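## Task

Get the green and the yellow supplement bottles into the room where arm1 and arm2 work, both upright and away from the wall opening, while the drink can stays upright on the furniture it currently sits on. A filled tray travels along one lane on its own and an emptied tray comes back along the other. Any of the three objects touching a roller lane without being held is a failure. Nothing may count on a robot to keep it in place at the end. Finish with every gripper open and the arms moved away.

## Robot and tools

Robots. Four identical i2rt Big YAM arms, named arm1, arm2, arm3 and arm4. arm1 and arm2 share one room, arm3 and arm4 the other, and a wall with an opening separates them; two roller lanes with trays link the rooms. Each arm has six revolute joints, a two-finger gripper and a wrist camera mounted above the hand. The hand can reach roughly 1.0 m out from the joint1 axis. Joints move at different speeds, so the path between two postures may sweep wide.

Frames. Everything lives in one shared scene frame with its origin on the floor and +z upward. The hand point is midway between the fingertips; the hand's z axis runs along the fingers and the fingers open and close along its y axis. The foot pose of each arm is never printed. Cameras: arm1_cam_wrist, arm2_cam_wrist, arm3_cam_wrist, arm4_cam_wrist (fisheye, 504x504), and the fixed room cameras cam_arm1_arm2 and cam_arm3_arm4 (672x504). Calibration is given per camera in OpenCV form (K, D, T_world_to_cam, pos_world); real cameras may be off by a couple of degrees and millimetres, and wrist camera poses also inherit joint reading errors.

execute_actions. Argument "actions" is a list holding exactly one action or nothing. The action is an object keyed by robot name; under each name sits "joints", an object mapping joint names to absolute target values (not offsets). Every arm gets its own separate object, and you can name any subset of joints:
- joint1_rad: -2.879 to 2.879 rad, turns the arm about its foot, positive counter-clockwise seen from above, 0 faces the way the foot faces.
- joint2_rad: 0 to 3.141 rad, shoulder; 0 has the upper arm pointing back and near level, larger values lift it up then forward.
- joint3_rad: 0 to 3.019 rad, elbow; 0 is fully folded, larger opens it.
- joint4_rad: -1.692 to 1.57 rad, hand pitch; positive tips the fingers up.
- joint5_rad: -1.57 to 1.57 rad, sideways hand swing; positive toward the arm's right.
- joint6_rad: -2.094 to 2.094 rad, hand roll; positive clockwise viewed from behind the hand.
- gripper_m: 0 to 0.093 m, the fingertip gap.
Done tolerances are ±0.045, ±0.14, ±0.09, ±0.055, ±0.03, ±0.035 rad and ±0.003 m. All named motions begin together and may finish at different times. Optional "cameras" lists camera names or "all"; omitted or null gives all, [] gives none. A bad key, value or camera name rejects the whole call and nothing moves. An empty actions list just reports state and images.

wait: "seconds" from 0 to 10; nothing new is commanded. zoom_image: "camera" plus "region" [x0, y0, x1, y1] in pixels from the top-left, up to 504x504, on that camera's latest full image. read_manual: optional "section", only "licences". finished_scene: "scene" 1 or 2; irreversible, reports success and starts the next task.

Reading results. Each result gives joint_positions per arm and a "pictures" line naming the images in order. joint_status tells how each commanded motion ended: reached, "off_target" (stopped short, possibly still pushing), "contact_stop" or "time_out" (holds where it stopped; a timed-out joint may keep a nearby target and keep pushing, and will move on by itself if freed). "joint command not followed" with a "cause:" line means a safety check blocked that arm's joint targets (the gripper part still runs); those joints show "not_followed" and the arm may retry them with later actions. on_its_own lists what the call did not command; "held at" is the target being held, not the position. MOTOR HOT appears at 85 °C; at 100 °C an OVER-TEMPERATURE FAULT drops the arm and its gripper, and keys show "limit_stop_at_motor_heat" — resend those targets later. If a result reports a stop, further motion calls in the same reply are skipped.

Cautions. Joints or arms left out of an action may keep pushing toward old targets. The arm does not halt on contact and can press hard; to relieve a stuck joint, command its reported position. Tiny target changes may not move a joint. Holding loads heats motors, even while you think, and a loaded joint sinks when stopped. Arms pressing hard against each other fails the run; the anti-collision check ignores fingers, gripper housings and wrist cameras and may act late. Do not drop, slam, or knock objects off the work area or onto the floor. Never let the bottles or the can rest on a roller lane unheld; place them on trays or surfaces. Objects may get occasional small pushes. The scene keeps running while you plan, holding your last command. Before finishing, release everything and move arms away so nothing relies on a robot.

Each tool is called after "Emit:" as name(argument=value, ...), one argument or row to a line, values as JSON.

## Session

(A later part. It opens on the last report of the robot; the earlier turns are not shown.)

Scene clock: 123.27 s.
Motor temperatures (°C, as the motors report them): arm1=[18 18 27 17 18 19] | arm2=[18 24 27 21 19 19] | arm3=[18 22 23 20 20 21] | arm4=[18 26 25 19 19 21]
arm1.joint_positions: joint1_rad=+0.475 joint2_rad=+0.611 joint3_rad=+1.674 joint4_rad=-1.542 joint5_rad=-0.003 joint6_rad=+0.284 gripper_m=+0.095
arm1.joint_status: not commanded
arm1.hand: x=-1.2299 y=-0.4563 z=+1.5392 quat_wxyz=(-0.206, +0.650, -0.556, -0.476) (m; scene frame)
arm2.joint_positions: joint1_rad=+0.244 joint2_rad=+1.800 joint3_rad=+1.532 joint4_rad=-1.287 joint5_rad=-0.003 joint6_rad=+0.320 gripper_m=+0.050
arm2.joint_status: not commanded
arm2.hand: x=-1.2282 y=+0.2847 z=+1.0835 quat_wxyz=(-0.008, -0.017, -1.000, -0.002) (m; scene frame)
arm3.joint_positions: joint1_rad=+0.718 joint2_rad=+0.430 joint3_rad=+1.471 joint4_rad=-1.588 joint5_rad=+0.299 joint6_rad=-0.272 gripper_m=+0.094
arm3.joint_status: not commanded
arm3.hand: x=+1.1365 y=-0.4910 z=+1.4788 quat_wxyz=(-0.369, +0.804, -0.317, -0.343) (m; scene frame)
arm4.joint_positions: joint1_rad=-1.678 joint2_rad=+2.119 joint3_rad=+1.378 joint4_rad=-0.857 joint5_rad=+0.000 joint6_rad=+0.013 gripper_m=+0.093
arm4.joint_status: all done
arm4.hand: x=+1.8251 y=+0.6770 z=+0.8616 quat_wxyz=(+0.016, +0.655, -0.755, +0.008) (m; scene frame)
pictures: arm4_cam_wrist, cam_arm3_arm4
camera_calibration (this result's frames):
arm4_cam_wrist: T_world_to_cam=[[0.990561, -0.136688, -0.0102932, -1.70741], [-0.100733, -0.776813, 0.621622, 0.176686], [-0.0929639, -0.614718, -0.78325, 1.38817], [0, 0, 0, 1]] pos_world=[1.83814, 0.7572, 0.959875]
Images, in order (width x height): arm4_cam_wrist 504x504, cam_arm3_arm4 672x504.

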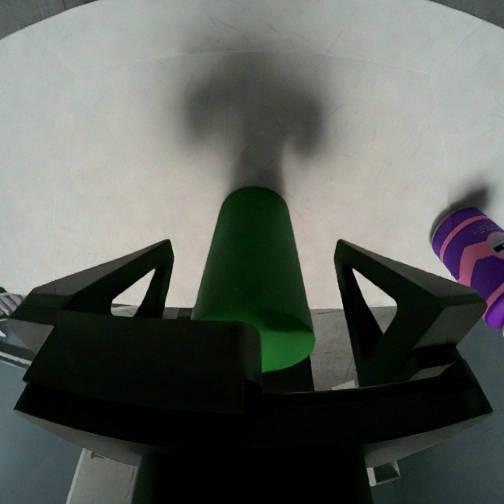

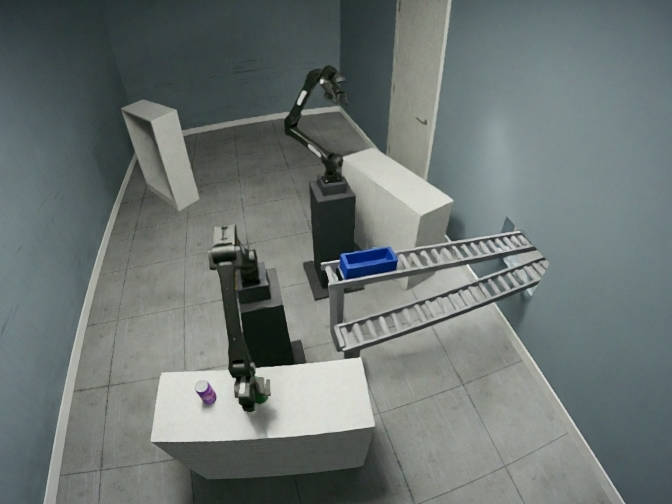

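Emit:
execute_actions(
  actions=[
    {"arm4":{"joints":{"gripper_m":0.02}}},
  ],
  cameras=["arm4_cam_wrist"],
)

Emit:
execute_actions(
  actions=[
    {"arm4":{"joints":{"joint2_rad":1.85,"joint3_rad":1.75,"joint4_rad":-1.47}}},
  ],
  cameras=["arm4_cam_wrist"],
)

Scene clock: 124.20 s.
Motor temperatures (°C, as the motors report them): arm1=[18 18 27 17 18 19] | arm2=[18 24 27 21 19 19] | arm3=[18 22 23 20 20 21] | arm4=[18 26 25 19 19 21]
arm1.joint_positions: joint1_rad=+0.475 joint2_rad=+0.611 joint3_rad=+1.674 joint4_rad=-1.542 joint5_rad=-0.003 joint6_rad=+0.284 gripper_m=+0.095
arm1.joint_status: not commanded
arm1.hand: x=-1.2299 y=-0.4563 z=+1.5392 quat_wxyz=(-0.206, +0.650, -0.556, -0.476) (m; scene frame)
arm2.joint_positions: joint1_rad=+0.244 joint2_rad=+1.800 joint3_rad=+1.532 joint4_rad=-1.287 joint5_rad=-0.003 joint6_rad=+0.320 gripper_m=+0.050
arm2.joint_status: not commanded
arm2.hand: x=-1.2282 y=+0.2847 z=+1.0835 quat_wxyz=(-0.008, -0.017, -1.000, -0.002) (m; scene frame)
arm3.joint_positions: joint1_rad=+0.718 joint2_rad=+0.430 joint3_rad=+1.471 joint4_rad=-1.588 joint5_rad=+0.299 joint6_rad=-0.272 gripper_m=+0.094
arm3.joint_status: not commanded
arm3.hand: x=+1.1365 y=-0.4910 z=+1.4788 quat_wxyz=(-0.369, +0.804, -0.317, -0.343) (m; scene frame)
arm4.joint_positions: joint1_rad=-1.678 joint2_rad=+2.119 joint3_rad=+1.378 joint4_rad=-0.855 joint5_rad=+0.000 joint6_rad=+0.011 gripper_m=+0.020
arm4.joint_status: all done
arm4.hand: x=+1.8251 y=+0.6777 z=+0.8615 quat_wxyz=(+0.016, +0.655, -0.755, +0.007) (m; scene frame)
pictures: arm4_cam_wrist
camera_calibration (this result's frames):
arm4_cam_wrist: T_world_to_cam=[[0.990705, -0.135577, -0.0111123, -1.70758], [-0.0996068, -0.778637, 0.619519, 0.178206], [-0.0926449, -0.612653, -0.784903, 1.388], [0, 0, 0, 1]] pos_world=[1.83805, 0.75761, 0.960068]
Images, in order (width x height): arm4_cam_wrist 504x504.

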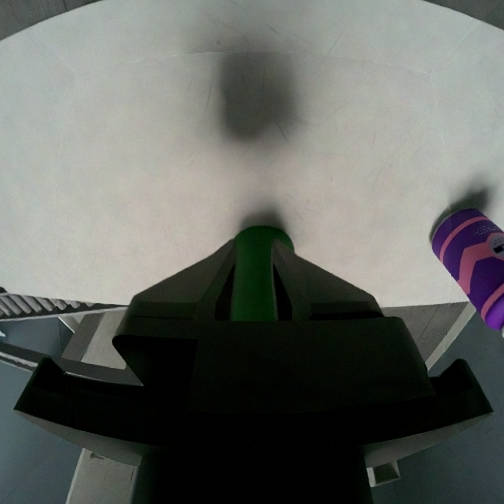

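Scene clock: 125.70 s.
Motor temperatures (°C, as the motors report them): arm1=[18 18 27 17 18 19] | arm2=[18 24 28 21 19 19] | arm3=[18 22 23 20 20 21] | arm4=[18 26 25 19 19 21]
arm1.joint_positions: joint1_rad=+0.475 joint2_rad=+0.611 joint3_rad=+1.674 joint4_rad=-1.542 joint5_rad=-0.003 joint6_rad=+0.284 gripper_m=+0.095
arm1.joint_status: not commanded
arm1.hand: x=-1.2299 y=-0.4563 z=+1.5392 quat_wxyz=(-0.206, +0.650, -0.556, -0.476) (m; scene frame)
arm2.joint_positions: joint1_rad=+0.244 joint2_rad=+1.800 joint3_rad=+1.532 joint4_rad=-1.287 joint5_rad=-0.003 joint6_rad=+0.320 gripper_m=+0.050
arm2.joint_status: not commanded
arm2.hand: x=-1.2282 y=+0.2847 z=+1.0835 quat_wxyz=(-0.008, -0.017, -1.000, -0.002) (m; scene frame)
arm3.joint_positions: joint1_rad=+0.718 joint2_rad=+0.430 joint3_rad=+1.471 joint4_rad=-1.588 joint5_rad=+0.299 joint6_rad=-0.272 gripper_m=+0.094
arm3.joint_status: not commanded
arm3.hand: x=+1.1365 y=-0.4910 z=+1.4788 quat_wxyz=(-0.369, +0.804, -0.317, -0.343) (m; scene frame)
arm4.joint_positions: joint1_rad=-1.678 joint2_rad=+1.854 joint3_rad=+1.747 joint4_rad=-1.463 joint5_rad=+0.000 joint6_rad=+0.011 gripper_m=+0.020
arm4.joint_status: all done
arm4.hand: x=+1.8306 y=+0.6991 z=+1.1349 quat_wxyz=(+0.006, +0.655, -0.755, -0.001) (m; scene frame)
pictures: arm4_cam_wrist
camera_calibration (this result's frames):
arm4_cam_wrist: T_world_to_cam=[[0.990707, -0.135546, -0.0112667, -1.70698], [-0.101791, -0.793829, 0.599562, 0.063422], [-0.0902118, -0.592843, -0.800249, 1.61533], [0, 0, 0, 1]] pos_world=[1.84329, 0.77661, 1.23541]
Images, in order (width x height): arm4_cam_wrist 504x504.

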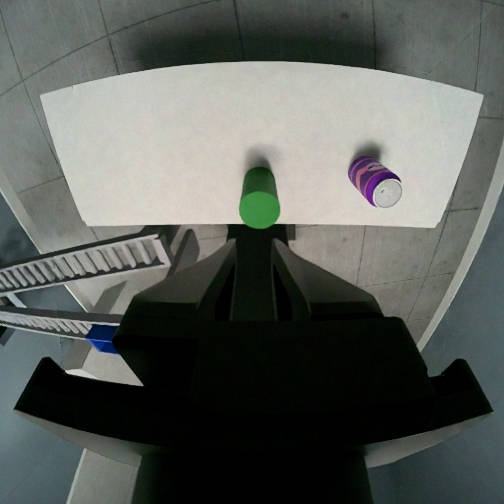

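Emit:
execute_actions(
  actions=[
    {"arm4":{"joints":{"joint2_rad":1.8,"joint3_rad":1.25,"joint4_rad":-1.02,"gripper_m":0.093}}},
  ],
  cameras=["arm4_cam_wrist"],
)

Scene clock: 127.50 s.
Motor temperatures (°C, as the motors report them): arm1=[18 18 27 17 18 19] | arm2=[18 24 28 21 19 19] | arm3=[18 22 23 20 20 21] | arm4=[18 26 25 19 19 21]
arm1.joint_positions: joint1_rad=+0.475 joint2_rad=+0.611 joint3_rad=+1.674 joint4_rad=-1.542 joint5_rad=-0.003 joint6_rad=+0.284 gripper_m=+0.095
arm1.joint_status: not commanded
arm1.hand: x=-1.2299 y=-0.4563 z=+1.5392 quat_wxyz=(-0.206, +0.650, -0.556, -0.476) (m; scene frame)
arm2.joint_positions: joint1_rad=+0.244 joint2_rad=+1.800 joint3_rad=+1.532 joint4_rad=-1.287 joint5_rad=-0.003 joint6_rad=+0.320 gripper_m=+0.050
arm2.joint_status: not commanded
arm2.hand: x=-1.2282 y=+0.2847 z=+1.0835 quat_wxyz=(-0.008, -0.017, -1.000, -0.002) (m; scene frame)
arm3.joint_positions: joint1_rad=+0.718 joint2_rad=+0.430 joint3_rad=+1.471 joint4_rad=-1.588 joint5_rad=+0.299 joint6_rad=-0.272 gripper_m=+0.094
arm3.joint_status: not commanded
arm3.hand: x=+1.1365 y=-0.4910 z=+1.4788 quat_wxyz=(-0.369, +0.804, -0.317, -0.343) (m; scene frame)
arm4.joint_positions: joint1_rad=-1.678 joint2_rad=+1.803 joint3_rad=+1.246 joint4_rad=-1.029 joint5_rad=+0.000 joint6_rad=+0.011 gripper_m=+0.093
arm4.joint_status: all done
arm4.hand: x=+1.8190 y=+0.6217 z=+0.9831 quat_wxyz=(+0.012, +0.655, -0.755, +0.004) (m; scene frame)
pictures: arm4_cam_wrist
camera_calibration (this result's frames):
arm4_cam_wrist: T_world_to_cam=[[0.990705, -0.135565, -0.0111756, -1.70773], [-0.100508, -0.784912, 0.611401, 0.0722884], [-0.0916562, -0.604595, -0.791242, 1.44801], [0, 0, 0, 1]] pos_world=[1.83185, 0.700694, 1.08245]
Images, in order (width x height): arm4_cam_wrist 504x504.

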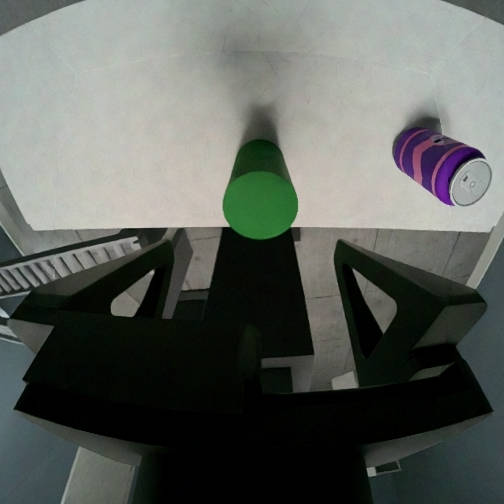

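Emit:
execute_actions(
  actions=[
    {"arm4":{"joints":{"joint2_rad":2.03,"joint3_rad":1.2,"joint4_rad":-0.74}}},
  ],
  cameras=["arm4_cam_wrist"],
)

Scene clock: 130.60 s.
Motor temperatures (°C, as the motors report them): arm1=[18 18 27 17 18 19] | arm2=[18 24 28 21 19 19] | arm3=[18 22 23 20 20 21] | arm4=[18 26 25 19 19 21]
arm1.joint_positions: joint1_rad=+0.475 joint2_rad=+0.611 joint3_rad=+1.674 joint4_rad=-1.542 joint5_rad=-0.003 joint6_rad=+0.284 gripper_m=+0.095
arm1.joint_status: not commanded
arm1.hand: x=-1.2299 y=-0.4563 z=+1.5392 quat_wxyz=(-0.206, +0.650, -0.556, -0.476) (m; scene frame)
arm2.joint_positions: joint1_rad=+0.244 joint2_rad=+1.800 joint3_rad=+1.532 joint4_rad=-1.287 joint5_rad=-0.003 joint6_rad=+0.320 gripper_m=+0.050
arm2.joint_status: not commanded
arm2.hand: x=-1.2282 y=+0.2847 z=+1.0835 quat_wxyz=(-0.008, -0.017, -1.000, -0.002) (m; scene frame)
arm3.joint_positions: joint1_rad=+0.718 joint2_rad=+0.430 joint3_rad=+1.471 joint4_rad=-1.588 joint5_rad=+0.299 joint6_rad=-0.272 gripper_m=+0.094
arm3.joint_status: not commanded
arm3.hand: x=+1.1365 y=-0.4910 z=+1.4788 quat_wxyz=(-0.369, +0.804, -0.317, -0.343) (m; scene frame)
arm4.joint_positions: joint1_rad=-1.678 joint2_rad=+2.041 joint3_rad=+1.191 joint4_rad=-0.748 joint5_rad=+0.000 joint6_rad=+0.011 gripper_m=+0.093
arm4.joint_status: all done
arm4.hand: x=+1.8180 y=+0.6243 z=+0.8517 quat_wxyz=(+0.017, +0.655, -0.755, +0.008) (m; scene frame)
pictures: arm4_cam_wrist
camera_calibration (this result's frames):
arm4_cam_wrist: T_world_to_cam=[[0.990704, -0.13558, -0.0110936, -1.70794], [-0.0993379, -0.776762, 0.621911, 0.138346], [-0.0929361, -0.615028, -0.783009, 1.34733], [0, 0, 0, 1]] pos_world=[1.83102, 0.704547, 0.94999]
Images, in order (width x height): arm4_cam_wrist 504x504.

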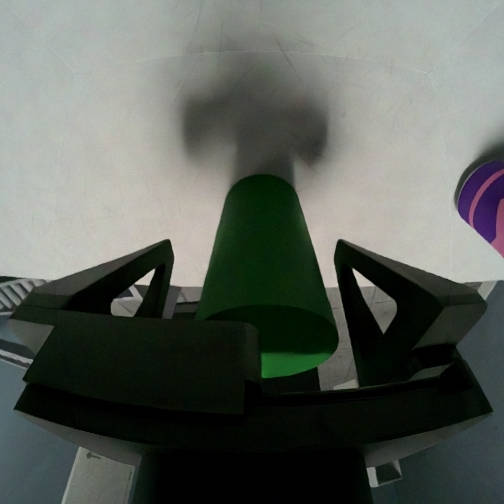

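Similar to before; pull back 2.5 cm more.

Emit:
execute_actions(
  actions=[
    {"arm4":{"joints":{"joint2_rad":2.0,"joint3_rad":1.1,"joint4_rad":-0.68}}},
  ],
  cameras=["arm4_cam_wrist"],
)

Emit:
execute_actions(
  actions=[
    {"arm4":{"joints":{"gripper_m":0.02}}},
  ],
  cameras=["arm4_cam_wrist"],
)

Scene clock: 131.80 s.
Motor temperatures (°C, as the motors report them): arm1=[18 18 27 17 18 19] | arm2=[18 24 28 21 19 19] | arm3=[18 22 23 20 20 21] | arm4=[18 26 25 19 19 21]
arm1.joint_positions: joint1_rad=+0.475 joint2_rad=+0.611 joint3_rad=+1.674 joint4_rad=-1.542 joint5_rad=-0.003 joint6_rad=+0.284 gripper_m=+0.095
arm1.joint_status: not commanded
arm1.hand: x=-1.2299 y=-0.4563 z=+1.5392 quat_wxyz=(-0.206, +0.650, -0.556, -0.476) (m; scene frame)
arm2.joint_positions: joint1_rad=+0.244 joint2_rad=+1.800 joint3_rad=+1.532 joint4_rad=-1.287 joint5_rad=-0.003 joint6_rad=+0.320 gripper_m=+0.050
arm2.joint_status: not commanded
arm2.hand: x=-1.2282 y=+0.2847 z=+1.0835 quat_wxyz=(-0.008, -0.017, -1.000, -0.002) (m; scene frame)
arm3.joint_positions: joint1_rad=+0.718 joint2_rad=+0.430 joint3_rad=+1.471 joint4_rad=-1.588 joint5_rad=+0.299 joint6_rad=-0.272 gripper_m=+0.094
arm3.joint_status: not commanded
arm3.hand: x=+1.1365 y=-0.4910 z=+1.4788 quat_wxyz=(-0.369, +0.804, -0.317, -0.343) (m; scene frame)
arm4.joint_positions: joint1_rad=-1.678 joint2_rad=+2.002 joint3_rad=+1.099 joint4_rad=-0.688 joint5_rad=+0.000 joint6_rad=+0.011 gripper_m=+0.093
arm4.joint_status: all done
arm4.hand: x=+1.8147 y=+0.5987 z=+0.8478 quat_wxyz=(+0.014, +0.655, -0.755, +0.006) (m; scene frame)
pictures: arm4_cam_wrist
camera_calibration (this result's frames):
arm4_cam_wrist: T_world_to_cam=[[0.990705, -0.135572, -0.0111381, -1.70807], [-0.099975, -0.781203, 0.616219, 0.129202], [-0.0922432, -0.609378, -0.787496, 1.32739], [0, 0, 0, 1]] pos_world=[1.82755, 0.678249, 0.946672]
Images, in order (width x height): arm4_cam_wrist 504x504.

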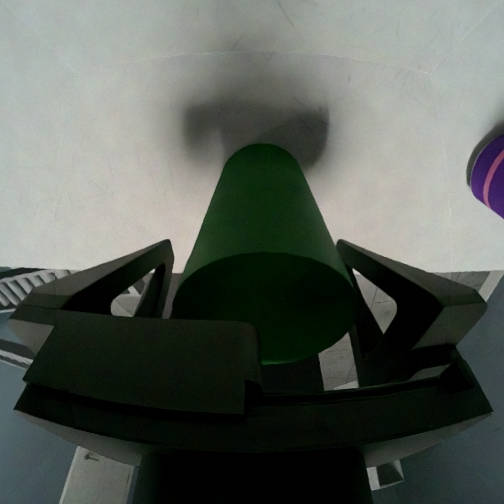

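Scene clock: 132.47 s.
Motor temperatures (°C, as the motors report them): arm1=[18 18 27 17 18 19] | arm2=[18 24 28 21 19 19] | arm3=[18 22 23 20 20 21] | arm4=[18 26 25 19 19 21]
arm1.joint_positions: joint1_rad=+0.475 joint2_rad=+0.611 joint3_rad=+1.674 joint4_rad=-1.542 joint5_rad=-0.003 joint6_rad=+0.284 gripper_m=+0.095
arm1.joint_status: not commanded
arm1.hand: x=-1.2299 y=-0.4563 z=+1.5392 quat_wxyz=(-0.206, +0.650, -0.556, -0.476) (m; scene frame)
arm2.joint_positions: joint1_rad=+0.244 joint2_rad=+1.800 joint3_rad=+1.532 joint4_rad=-1.287 joint5_rad=-0.003 joint6_rad=+0.320 gripper_m=+0.050
arm2.joint_status: not commanded
arm2.hand: x=-1.2282 y=+0.2847 z=+1.0835 quat_wxyz=(-0.008, -0.017, -1.000, -0.002) (m; scene frame)
arm3.joint_positions: joint1_rad=+0.718 joint2_rad=+0.430 joint3_rad=+1.471 joint4_rad=-1.588 joint5_rad=+0.299 joint6_rad=-0.272 gripper_m=+0.094
arm3.joint_status: not commanded
arm3.hand: x=+1.1365 y=-0.4910 z=+1.4788 quat_wxyz=(-0.369, +0.804, -0.317, -0.343) (m; scene frame)
arm4.joint_positions: joint1_rad=-1.678 joint2_rad=+2.002 joint3_rad=+1.099 joint4_rad=-0.688 joint5_rad=+0.000 joint6_rad=+0.011 gripper_m=+0.065
arm4.joint_status: gripper_m off_target (ended at +0.065, target +0.020)
arm4.hand: x=+1.8146 y=+0.5988 z=+0.8478 quat_wxyz=(+0.014, +0.656, -0.755, +0.006) (m; scene frame)
pictures: arm4_cam_wrist
camera_calibration (this result's frames):
arm4_cam_wrist: T_world_to_cam=[[0.990819, -0.134796, -0.0103916, -1.70933], [-0.0998538, -0.78146, 0.615914, 0.12947], [-0.0911431, -0.609222, -0.787745, 1.32557], [0, 0, 0, 1]] pos_world=[1.82738, 0.67833, 0.946703]
Images, in order (width x height): arm4_cam_wrist 504x504.

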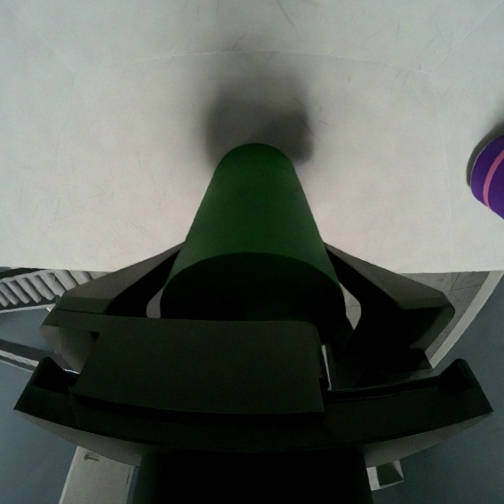

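Emit:
execute_actions(
  actions=[
    {"arm4":{"joints":{"joint2_rad":1.85,"joint3_rad":1.75,"joint4_rad":-1.47}}},
  ],
  cameras=[],
)

Emit:
execute_actions(
  actions=[
    {"arm4":{"joints":{"joint1_rad":0.21,"joint6_rad":-1.4}}},
  ],
  cameras=[],
)

Emit:
execute_actions(
  actions=[
    {"arm4":{"joints":{"joint2_rad":2.46,"joint3_rad":2.22,"joint4_rad":-1.29}}},
  ],
  cameras=["arm4_cam_wrist","cam_arm3_arm4"],
)

Emit:
execute_actions(
  actions=[
    {"arm4":{"joints":{"joint1_rad":0.195,"joint2_rad":2.585,"joint4_rad":-1.165}}},
  ],
  cameras=["arm4_cam_wrist","cam_arm3_arm4"],
)

Scene clock: 134.43 s.
Motor temperatures (°C, as the motors report them): arm1=[18 18 27 17 18 19] | arm2=[18 24 28 21 19 19] | arm3=[18 22 23 20 20 21] | arm4=[18 26 25 19 19 21]
arm1.joint_positions: joint1_rad=+0.475 joint2_rad=+0.611 joint3_rad=+1.674 joint4_rad=-1.542 joint5_rad=-0.003 joint6_rad=+0.284 gripper_m=+0.095
arm1.joint_status: not commanded
arm1.hand: x=-1.2299 y=-0.4563 z=+1.5392 quat_wxyz=(-0.206, +0.650, -0.556, -0.476) (m; scene frame)
arm2.joint_positions: joint1_rad=+0.244 joint2_rad=+1.800 joint3_rad=+1.532 joint4_rad=-1.287 joint5_rad=-0.003 joint6_rad=+0.320 gripper_m=+0.050
arm2.joint_status: not commanded
arm2.hand: x=-1.2282 y=+0.2847 z=+1.0835 quat_wxyz=(-0.008, -0.017, -1.000, -0.002) (m; scene frame)
arm3.joint_positions: joint1_rad=+0.718 joint2_rad=+0.430 joint3_rad=+1.471 joint4_rad=-1.588 joint5_rad=+0.299 joint6_rad=-0.272 gripper_m=+0.094
arm3.joint_status: not commanded
arm3.hand: x=+1.1365 y=-0.4910 z=+1.4788 quat_wxyz=(-0.369, +0.804, -0.317, -0.343) (m; scene frame)
arm4.joint_positions: joint1_rad=-1.678 joint2_rad=+1.846 joint3_rad=+1.700 joint4_rad=-1.462 joint5_rad=+0.000 joint6_rad=+0.011 gripper_m=+0.065
arm4.joint_status: all done
arm4.hand: x=+1.8286 y=+0.6852 z=+1.1221 quat_wxyz=(+0.020, +0.656, -0.755, +0.011) (m; scene frame)
pictures: none
No camera images: the call's "cameras" was empty. Leave "cameras" out to get every camera's image.

Scene clock: 136.50 s.
Motor temperatures (°C, as the motors report them): arm1=[18 18 27 17 18 19] | arm2=[18 24 28 21 19 19] | arm3=[18 22 23 20 20 21] | arm4=[18 26 25 19 19 21]
arm1.joint_positions: joint1_rad=+0.475 joint2_rad=+0.611 joint3_rad=+1.674 joint4_rad=-1.542 joint5_rad=-0.003 joint6_rad=+0.284 gripper_m=+0.095
arm1.joint_status: not commanded
arm1.hand: x=-1.2299 y=-0.4563 z=+1.5392 quat_wxyz=(-0.206, +0.650, -0.556, -0.476) (m; scene frame)
arm2.joint_positions: joint1_rad=+0.244 joint2_rad=+1.800 joint3_rad=+1.532 joint4_rad=-1.287 joint5_rad=-0.003 joint6_rad=+0.320 gripper_m=+0.050
arm2.joint_status: not commanded
arm2.hand: x=-1.2282 y=+0.2847 z=+1.0835 quat_wxyz=(-0.008, -0.017, -1.000, -0.002) (m; scene frame)
arm3.joint_positions: joint1_rad=+0.718 joint2_rad=+0.430 joint3_rad=+1.471 joint4_rad=-1.588 joint5_rad=+0.299 joint6_rad=-0.272 gripper_m=+0.094
arm3.joint_status: not commanded
arm3.hand: x=+1.1365 y=-0.4910 z=+1.4788 quat_wxyz=(-0.369, +0.804, -0.317, -0.343) (m; scene frame)
arm4.joint_positions: joint1_rad=+0.220 joint2_rad=+1.866 joint3_rad=+1.701 joint4_rad=-1.462 joint5_rad=-0.002 joint6_rad=-1.387 gripper_m=+0.065
arm4.joint_status: all done
arm4.hand: x=+1.2069 y=+0.0215 z=+1.1228 quat_wxyz=(+0.015, +0.702, +0.712, +0.017) (m; scene frame)
pictures: none
No camera images: the call's "cameras" was empty. Leave "cameras" out to get every camera's image.

Scene clock: 138.20 s.
Motor temperatures (°C, as the motors report them): arm1=[18 18 27 17 18 19] | arm2=[18 24 28 21 19 19] | arm3=[18 22 23 20 20 21] | arm4=[18 26 26 19 19 21]
arm1.joint_positions: joint1_rad=+0.475 joint2_rad=+0.611 joint3_rad=+1.674 joint4_rad=-1.542 joint5_rad=-0.003 joint6_rad=+0.284 gripper_m=+0.095
arm1.joint_status: not commanded
arm1.hand: x=-1.2299 y=-0.4563 z=+1.5392 quat_wxyz=(-0.206, +0.650, -0.556, -0.476) (m; scene frame)
arm2.joint_positions: joint1_rad=+0.244 joint2_rad=+1.800 joint3_rad=+1.532 joint4_rad=-1.287 joint5_rad=-0.003 joint6_rad=+0.320 gripper_m=+0.050
arm2.joint_status: not commanded
arm2.hand: x=-1.2282 y=+0.2847 z=+1.0835 quat_wxyz=(-0.008, -0.017, -1.000, -0.002) (m; scene frame)
arm3.joint_positions: joint1_rad=+0.718 joint2_rad=+0.430 joint3_rad=+1.471 joint4_rad=-1.588 joint5_rad=+0.299 joint6_rad=-0.272 gripper_m=+0.094
arm3.joint_status: not commanded
arm3.hand: x=+1.1365 y=-0.4910 z=+1.4788 quat_wxyz=(-0.369, +0.804, -0.317, -0.343) (m; scene frame)
arm4.joint_positions: joint1_rad=+0.220 joint2_rad=+2.483 joint3_rad=+2.169 joint4_rad=-1.290 joint5_rad=-0.002 joint6_rad=-1.389 gripper_m=+0.065
arm4.joint_status: all done
arm4.hand: x=+1.0493 y=-0.0109 z=+0.9049 quat_wxyz=(+0.008, +0.702, +0.712, +0.007) (m; scene frame)
pictures: arm4_cam_wrist, cam_arm3_arm4
camera_calibration (this result's frames):
arm4_cam_wrist: T_world_to_cam=[[-0.999546, -0.0204103, -0.0221579, 1.06772], [-0.0295664, 0.805689, 0.5916, -0.492981], [0.00577767, 0.591987, -0.805927, 0.857161], [0, 0, 0, 1]] pos_world=[1.04771, -0.0884461, 1.00612]
Images, in order (width x height): arm4_cam_wrist 504x504, cam_arm3_arm4 672x504.

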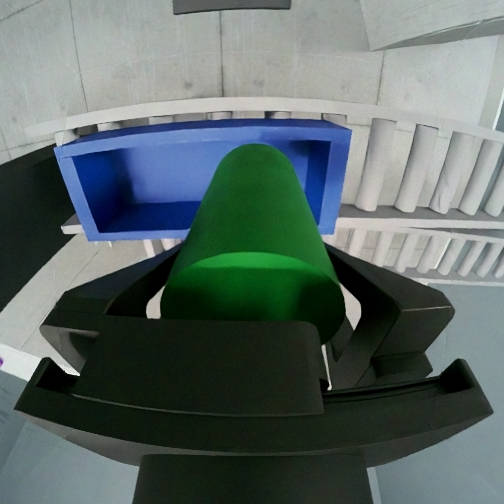

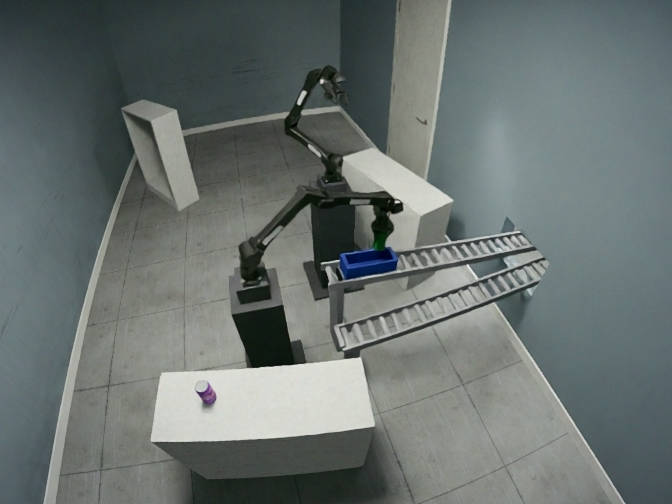

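Scene clock: 139.27 s.
Motor temperatures (°C, as the motors report them): arm1=[18 18 27 17 18 19] | arm2=[18 24 28 21 19 19] | arm3=[18 22 23 20 20 21] | arm4=[18 26 26 19 19 21]
arm1.joint_positions: joint1_rad=+0.475 joint2_rad=+0.611 joint3_rad=+1.674 joint4_rad=-1.542 joint5_rad=-0.003 joint6_rad=+0.284 gripper_m=+0.095
arm1.joint_status: not commanded
arm1.hand: x=-1.2299 y=-0.4563 z=+1.5392 quat_wxyz=(-0.206, +0.650, -0.556, -0.476) (m; scene frame)
arm2.joint_positions: joint1_rad=+0.244 joint2_rad=+1.800 joint3_rad=+1.532 joint4_rad=-1.287 joint5_rad=-0.003 joint6_rad=+0.320 gripper_m=+0.050
arm2.joint_status: not commanded
arm2.hand: x=-1.2282 y=+0.2847 z=+1.0835 quat_wxyz=(-0.008, -0.017, -1.000, -0.002) (m; scene frame)
arm3.joint_positions: joint1_rad=+0.718 joint2_rad=+0.430 joint3_rad=+1.471 joint4_rad=-1.588 joint5_rad=+0.299 joint6_rad=-0.272 gripper_m=+0.094
arm3.joint_status: not commanded
arm3.hand: x=+1.1365 y=-0.4910 z=+1.4788 quat_wxyz=(-0.369, +0.804, -0.317, -0.343) (m; scene frame)
arm4.joint_positions: joint1_rad=+0.203 joint2_rad=+2.613 joint3_rad=+2.182 joint4_rad=-1.172 joint5_rad=-0.002 joint6_rad=-1.389 gripper_m=+0.065
arm4.joint_status: all done
arm4.hand: x=+1.0421 y=-0.0004 z=+0.8175 quat_wxyz=(+0.008, +0.708, +0.706, +0.006) (m; scene frame)
pictures: arm4_cam_wrist, cam_arm3_arm4
camera_calibration (this result's frames):
arm4_cam_wrist: T_world_to_cam=[[-0.999754, -0.00363613, -0.0218889, 1.05879], [-0.0158805, 0.806221, 0.591401, -0.464087], [0.0154969, 0.591603, -0.80608, 0.770526], [0, 0, 0, 1]] pos_world=[1.03922, -0.0778388, 0.918743]
Images, in order (width x height): arm4_cam_wrist 504x504, cam_arm3_arm4 672x504.

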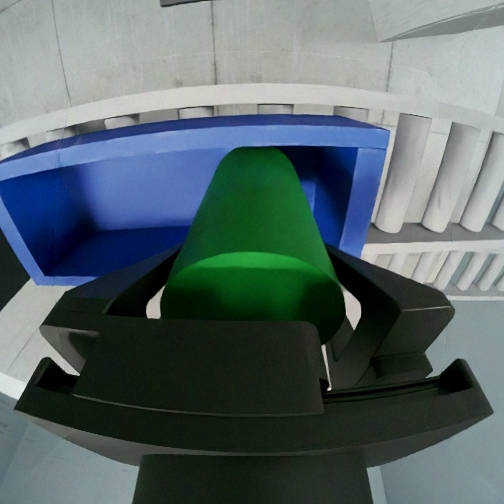

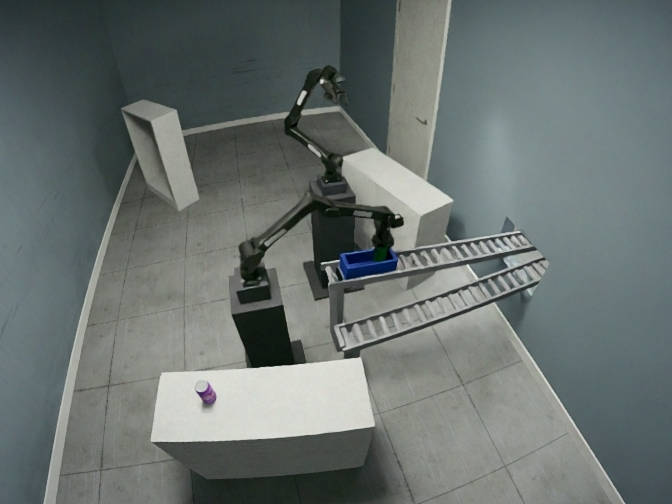

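Emit:
execute_actions(
  actions=[
    {"arm4":{"joints":{"gripper_m":0.093}}},
  ],
  cameras=[],
)

Emit:
execute_actions(
  actions=[
    {"arm4":{"joints":{"joint2_rad":2.2,"joint4_rad":-1.55}}},
  ],
  cameras=[],
)

Emit:
wait(
  seconds=10,
)

Emit:
wait(
  seconds=10,
)

Scene clock: 140.57 s.
Motor temperatures (°C, as the motors report them): arm1=[18 18 27 17 18 19] | arm2=[18 24 28 21 19 19] | arm3=[18 22 23 20 20 21] | arm4=[18 26 26 19 19 21]
arm1.joint_positions: joint1_rad=+0.475 joint2_rad=+0.611 joint3_rad=+1.674 joint4_rad=-1.542 joint5_rad=-0.003 joint6_rad=+0.284 gripper_m=+0.095
arm1.joint_status: not commanded
arm1.hand: x=-1.2299 y=-0.4563 z=+1.5392 quat_wxyz=(-0.206, +0.650, -0.556, -0.476) (m; scene frame)
arm2.joint_positions: joint1_rad=+0.244 joint2_rad=+1.800 joint3_rad=+1.532 joint4_rad=-1.287 joint5_rad=-0.003 joint6_rad=+0.320 gripper_m=+0.050
arm2.joint_status: not commanded
arm2.hand: x=-1.2282 y=+0.2847 z=+1.0835 quat_wxyz=(-0.008, -0.017, -1.000, -0.002) (m; scene frame)
arm3.joint_positions: joint1_rad=+0.718 joint2_rad=+0.430 joint3_rad=+1.471 joint4_rad=-1.588 joint5_rad=+0.299 joint6_rad=-0.272 gripper_m=+0.094
arm3.joint_status: not commanded
arm3.hand: x=+1.1365 y=-0.4910 z=+1.4788 quat_wxyz=(-0.369, +0.804, -0.317, -0.343) (m; scene frame)
arm4.joint_positions: joint1_rad=+0.203 joint2_rad=+2.599 joint3_rad=+2.182 joint4_rad=-1.169 joint5_rad=-0.002 joint6_rad=-1.389 gripper_m=+0.093
arm4.joint_status: all done
arm4.hand: x=+1.0376 y=-0.0011 z=+0.8275 quat_wxyz=(+0.003, +0.708, +0.707, -0.001) (m; scene frame)
pictures: none
No camera images: the call's "cameras" was empty. Leave "cameras" out to get every camera's image.

Scene clock: 142.17 s.
Motor temperatures (°C, as the motors report them): arm1=[18 18 27 17 18 19] | arm2=[18 24 28 21 19 19] | arm3=[18 22 23 20 20 21] | arm4=[18 26 26 19 19 21]
arm1.joint_positions: joint1_rad=+0.475 joint2_rad=+0.611 joint3_rad=+1.674 joint4_rad=-1.542 joint5_rad=-0.003 joint6_rad=+0.284 gripper_m=+0.095
arm1.joint_status: not commanded
arm1.hand: x=-1.2299 y=-0.4563 z=+1.5392 quat_wxyz=(-0.206, +0.650, -0.556, -0.476) (m; scene frame)
arm2.joint_positions: joint1_rad=+0.244 joint2_rad=+1.800 joint3_rad=+1.532 joint4_rad=-1.287 joint5_rad=-0.003 joint6_rad=+0.320 gripper_m=+0.050
arm2.joint_status: not commanded
arm2.hand: x=-1.2282 y=+0.2847 z=+1.0835 quat_wxyz=(-0.008, -0.017, -1.000, -0.002) (m; scene frame)
arm3.joint_positions: joint1_rad=+0.718 joint2_rad=+0.430 joint3_rad=+1.471 joint4_rad=-1.588 joint5_rad=+0.299 joint6_rad=-0.272 gripper_m=+0.094
arm3.joint_status: not commanded
arm3.hand: x=+1.1365 y=-0.4910 z=+1.4788 quat_wxyz=(-0.369, +0.804, -0.317, -0.343) (m; scene frame)
arm4.joint_positions: joint1_rad=+0.203 joint2_rad=+2.204 joint3_rad=+2.217 joint4_rad=-1.543 joint5_rad=-0.002 joint6_rad=-1.389 gripper_m=+0.093
arm4.joint_status: all done
arm4.hand: x=+1.0744 y=+0.0069 z=+1.1141 quat_wxyz=(-0.012, +0.707, +0.706, -0.024) (m; scene frame)
pictures: none
No camera images: the call's "cameras" was empty. Leave "cameras" out to get every camera's image.

Scene clock: 152.17 s.
Motor temperatures (°C, as the motors report them): arm1=[18 18 27 17 18 19] | arm2=[18 24 28 21 19 19] | arm3=[18 22 24 20 20 21] | arm4=[18 27 26 19 19 21]
arm1.joint_positions: joint1_rad=+0.475 joint2_rad=+0.611 joint3_rad=+1.674 joint4_rad=-1.542 joint5_rad=-0.003 joint6_rad=+0.284 gripper_m=+0.095
arm1.joint_status: not commanded
arm1.hand: x=-1.2299 y=-0.4563 z=+1.5392 quat_wxyz=(-0.206, +0.650, -0.556, -0.476) (m; scene frame)
arm2.joint_positions: joint1_rad=+0.244 joint2_rad=+1.800 joint3_rad=+1.532 joint4_rad=-1.287 joint5_rad=-0.003 joint6_rad=+0.320 gripper_m=+0.050
arm2.joint_status: not commanded
arm2.hand: x=-1.2282 y=+0.2847 z=+1.0835 quat_wxyz=(-0.008, -0.017, -1.000, -0.002) (m; scene frame)
arm3.joint_positions: joint1_rad=+0.718 joint2_rad=+0.430 joint3_rad=+1.471 joint4_rad=-1.588 joint5_rad=+0.299 joint6_rad=-0.272 gripper_m=+0.094
arm3.joint_status: not commanded
arm3.hand: x=+1.1365 y=-0.4910 z=+1.4788 quat_wxyz=(-0.369, +0.804, -0.317, -0.343) (m; scene frame)
arm4.joint_positions: joint1_rad=+0.203 joint2_rad=+2.204 joint3_rad=+2.217 joint4_rad=-1.543 joint5_rad=-0.002 joint6_rad=-1.389 gripper_m=+0.093
arm4.joint_status: all done
arm4.hand: x=+1.0744 y=+0.0069 z=+1.1141 quat_wxyz=(-0.012, +0.707, +0.706, -0.024) (m; scene frame)
wait: 10.00 s; at rest by 0.27 s
pictures: arm1_cam_wrist, arm2_cam_wrist, arm3_cam_wrist, arm4_cam_wrist, cam_arm1_arm2, cam_arm3_arm4
camera_calibration (this result's frames):
arm1_cam_wrist: T_world_to_cam=[[0.913698, 0.309563, -0.263301, 1.67339], [0.184157, -0.892943, -0.410778, 0.455559], [-0.362274, 0.326838, -0.872889, 1.1705], [0, 0, 0, 1]] pos_world=[-1.18883, -0.493796, 1.64946]
arm2_cam_wrist: T_world_to_cam=[[-0.0439274, -0.999002, -0.0080806, 0.24046], [-0.813348, 0.0310649, 0.580948, -1.63872], [-0.580117, 0.0320919, -0.813901, 0.28549], [0, 0, 0, 1]] pos_world=[-1.15667, 0.281964, 1.18631]
arm3_cam_wrist: T_world_to_cam=[[0.757003, 0.532053, 0.379297, -1.1618], [0.647753, -0.687293, -0.328701, -0.585403], [0.0858018, 0.494518, -0.864922, 1.54708], [0, 0, 0, 1]] pos_world=[1.12594, -0.549267, 1.58635]
arm4_cam_wrist: T_world_to_cam=[[-0.998752, -0.00351326, 0.0498173, 1.01667], [0.0260892, 0.813884, 0.580441, -0.677747], [-0.0425848, 0.581017, -0.812777, 1.07477], [0, 0, 0, 1]] pos_world=[1.07885, -0.0692783, 1.21629]
Images, in order (width x height): arm1_cam_wrist 504x504, arm2_cam_wrist 504x504, arm3_cam_wrist 504x504, arm4_cam_wrist 504x504, cam_arm1_arm2 672x504, cam_arm3_arm4 672x504.

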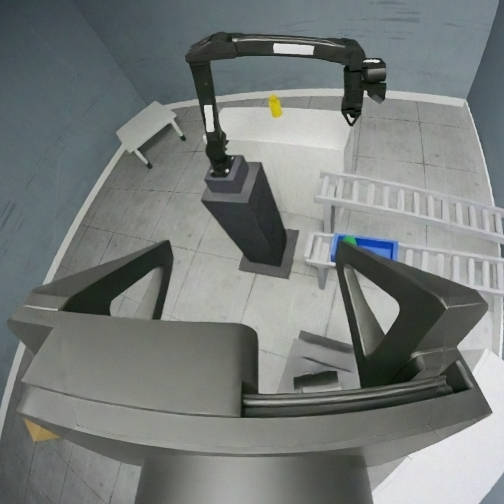

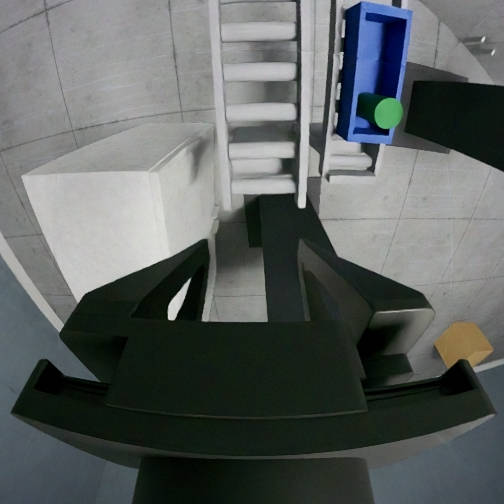

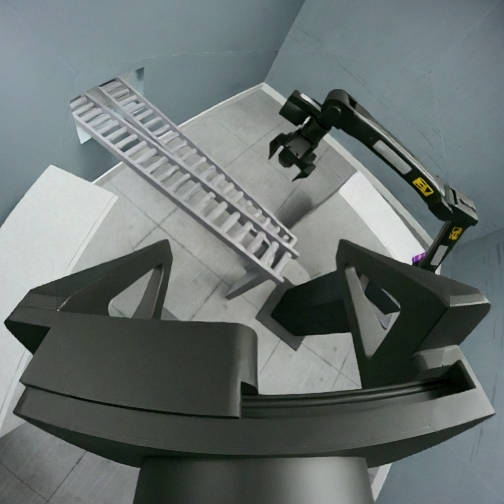

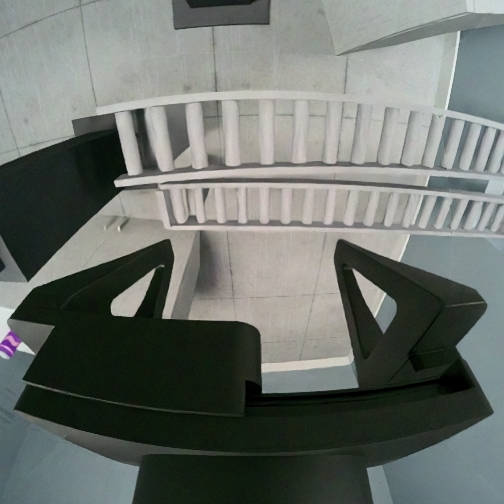

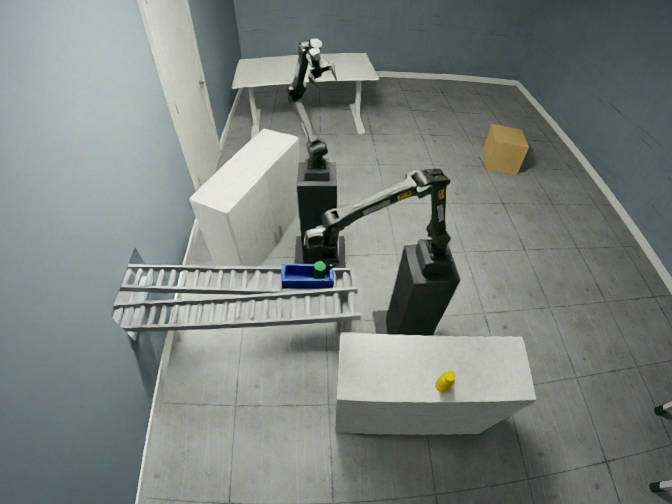

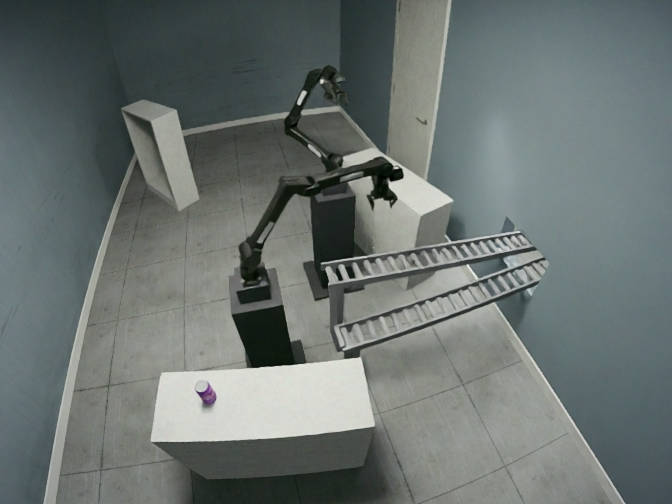

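Scene clock: 162.17 s.
Motor temperatures (°C, as the motors report them): arm1=[18 18 27 17 18 19] | arm2=[18 24 28 21 19 19] | arm3=[18 22 24 20 20 21] | arm4=[18 27 26 19 19 21]
arm1.joint_positions: joint1_rad=+0.475 joint2_rad=+0.611 joint3_rad=+1.674 joint4_rad=-1.542 joint5_rad=-0.003 joint6_rad=+0.284 gripper_m=+0.095
arm1.joint_status: not commanded
arm1.hand: x=-1.2299 y=-0.4563 z=+1.5392 quat_wxyz=(-0.206, +0.650, -0.556, -0.476) (m; scene frame)
arm2.joint_positions: joint1_rad=+0.244 joint2_rad=+1.800 joint3_rad=+1.532 joint4_rad=-1.287 joint5_rad=-0.003 joint6_rad=+0.320 gripper_m=+0.050
arm2.joint_status: not commanded
arm2.hand: x=-1.2282 y=+0.2847 z=+1.0835 quat_wxyz=(-0.008, -0.017, -1.000, -0.002) (m; scene frame)
arm3.joint_positions: joint1_rad=+0.718 joint2_rad=+0.430 joint3_rad=+1.471 joint4_rad=-1.588 joint5_rad=+0.299 joint6_rad=-0.272 gripper_m=+0.094
arm3.joint_status: not commanded
arm3.hand: x=+1.1365 y=-0.4910 z=+1.4788 quat_wxyz=(-0.369, +0.804, -0.317, -0.343) (m; scene frame)
arm4.joint_positions: joint1_rad=+0.203 joint2_rad=+2.204 joint3_rad=+2.217 joint4_rad=-1.543 joint5_rad=-0.002 joint6_rad=-1.389 gripper_m=+0.093
arm4.joint_status: all done
arm4.hand: x=+1.0744 y=+0.0069 z=+1.1141 quat_wxyz=(-0.012, +0.707, +0.706, -0.024) (m; scene frame)
wait: 10.00 s; at rest by 0.27 s
pictures: arm1_cam_wrist, arm2_cam_wrist, arm3_cam_wrist, arm4_cam_wrist, cam_arm1_arm2, cam_arm3_arm4
camera_calibration (this result's frames):
arm1_cam_wrist: T_world_to_cam=[[0.913698, 0.309563, -0.263301, 1.67339], [0.184157, -0.892943, -0.410778, 0.455559], [-0.362274, 0.326838, -0.872889, 1.1705], [0, 0, 0, 1]] pos_world=[-1.18883, -0.493796, 1.64946]
arm2_cam_wrist: T_world_to_cam=[[-0.0439274, -0.999002, -0.0080806, 0.24046], [-0.813348, 0.0310649, 0.580948, -1.63872], [-0.580117, 0.0320919, -0.813901, 0.28549], [0, 0, 0, 1]] pos_world=[-1.15667, 0.281964, 1.18631]
arm3_cam_wrist: T_world_to_cam=[[0.757003, 0.532053, 0.379297, -1.1618], [0.647753, -0.687293, -0.328701, -0.585403], [0.0858018, 0.494518, -0.864922, 1.54708], [0, 0, 0, 1]] pos_world=[1.12594, -0.549267, 1.58635]
arm4_cam_wrist: T_world_to_cam=[[-0.998752, -0.00351326, 0.0498173, 1.01667], [0.0260892, 0.813884, 0.580441, -0.677747], [-0.0425848, 0.581017, -0.812777, 1.07477], [0, 0, 0, 1]] pos_world=[1.07885, -0.0692783, 1.21629]
Images, in order (width x height): arm1_cam_wrist 504x504, arm2_cam_wrist 504x504, arm3_cam_wrist 504x504, arm4_cam_wrist 504x504, cam_arm1_arm2 672x504, cam_arm3_arm4 672x504.

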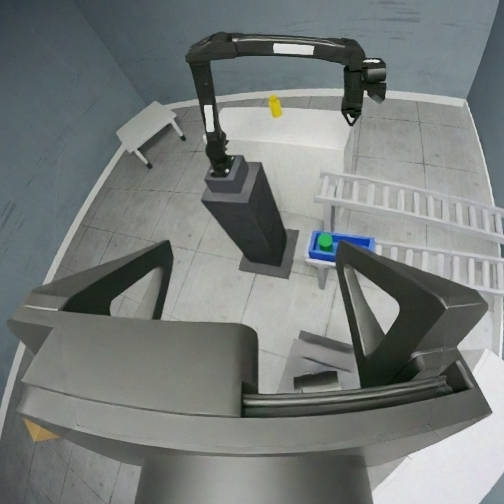

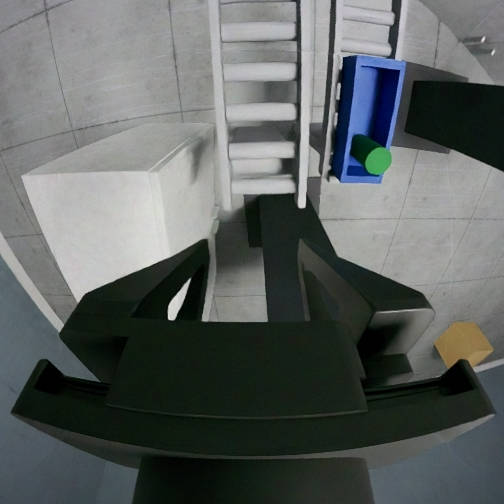

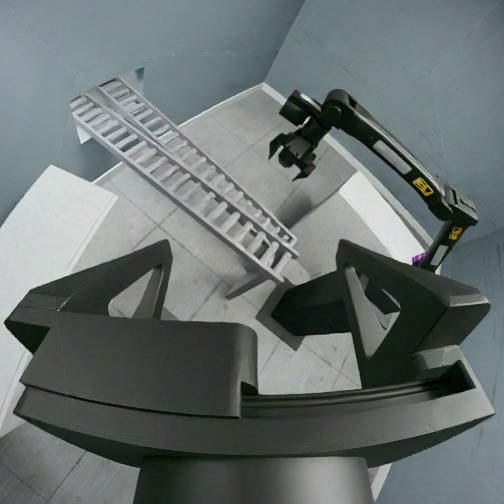

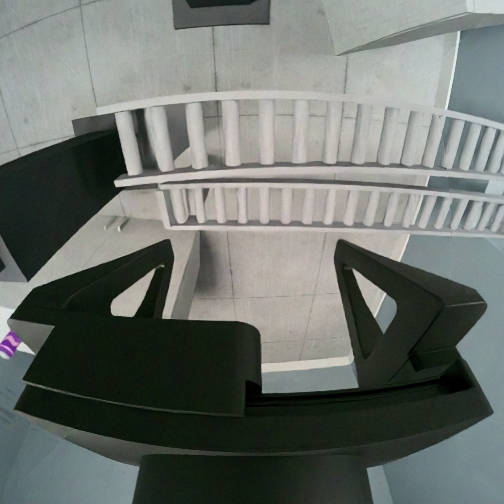

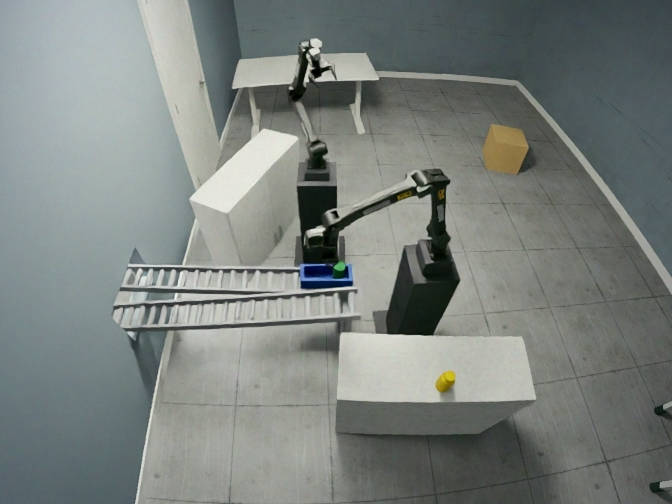

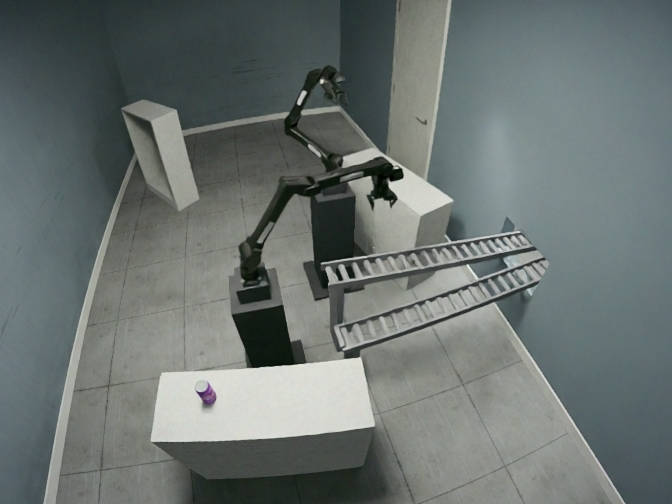

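Emit:
finished_scene(
  scene=2,
)

The scene is finished: the task was done.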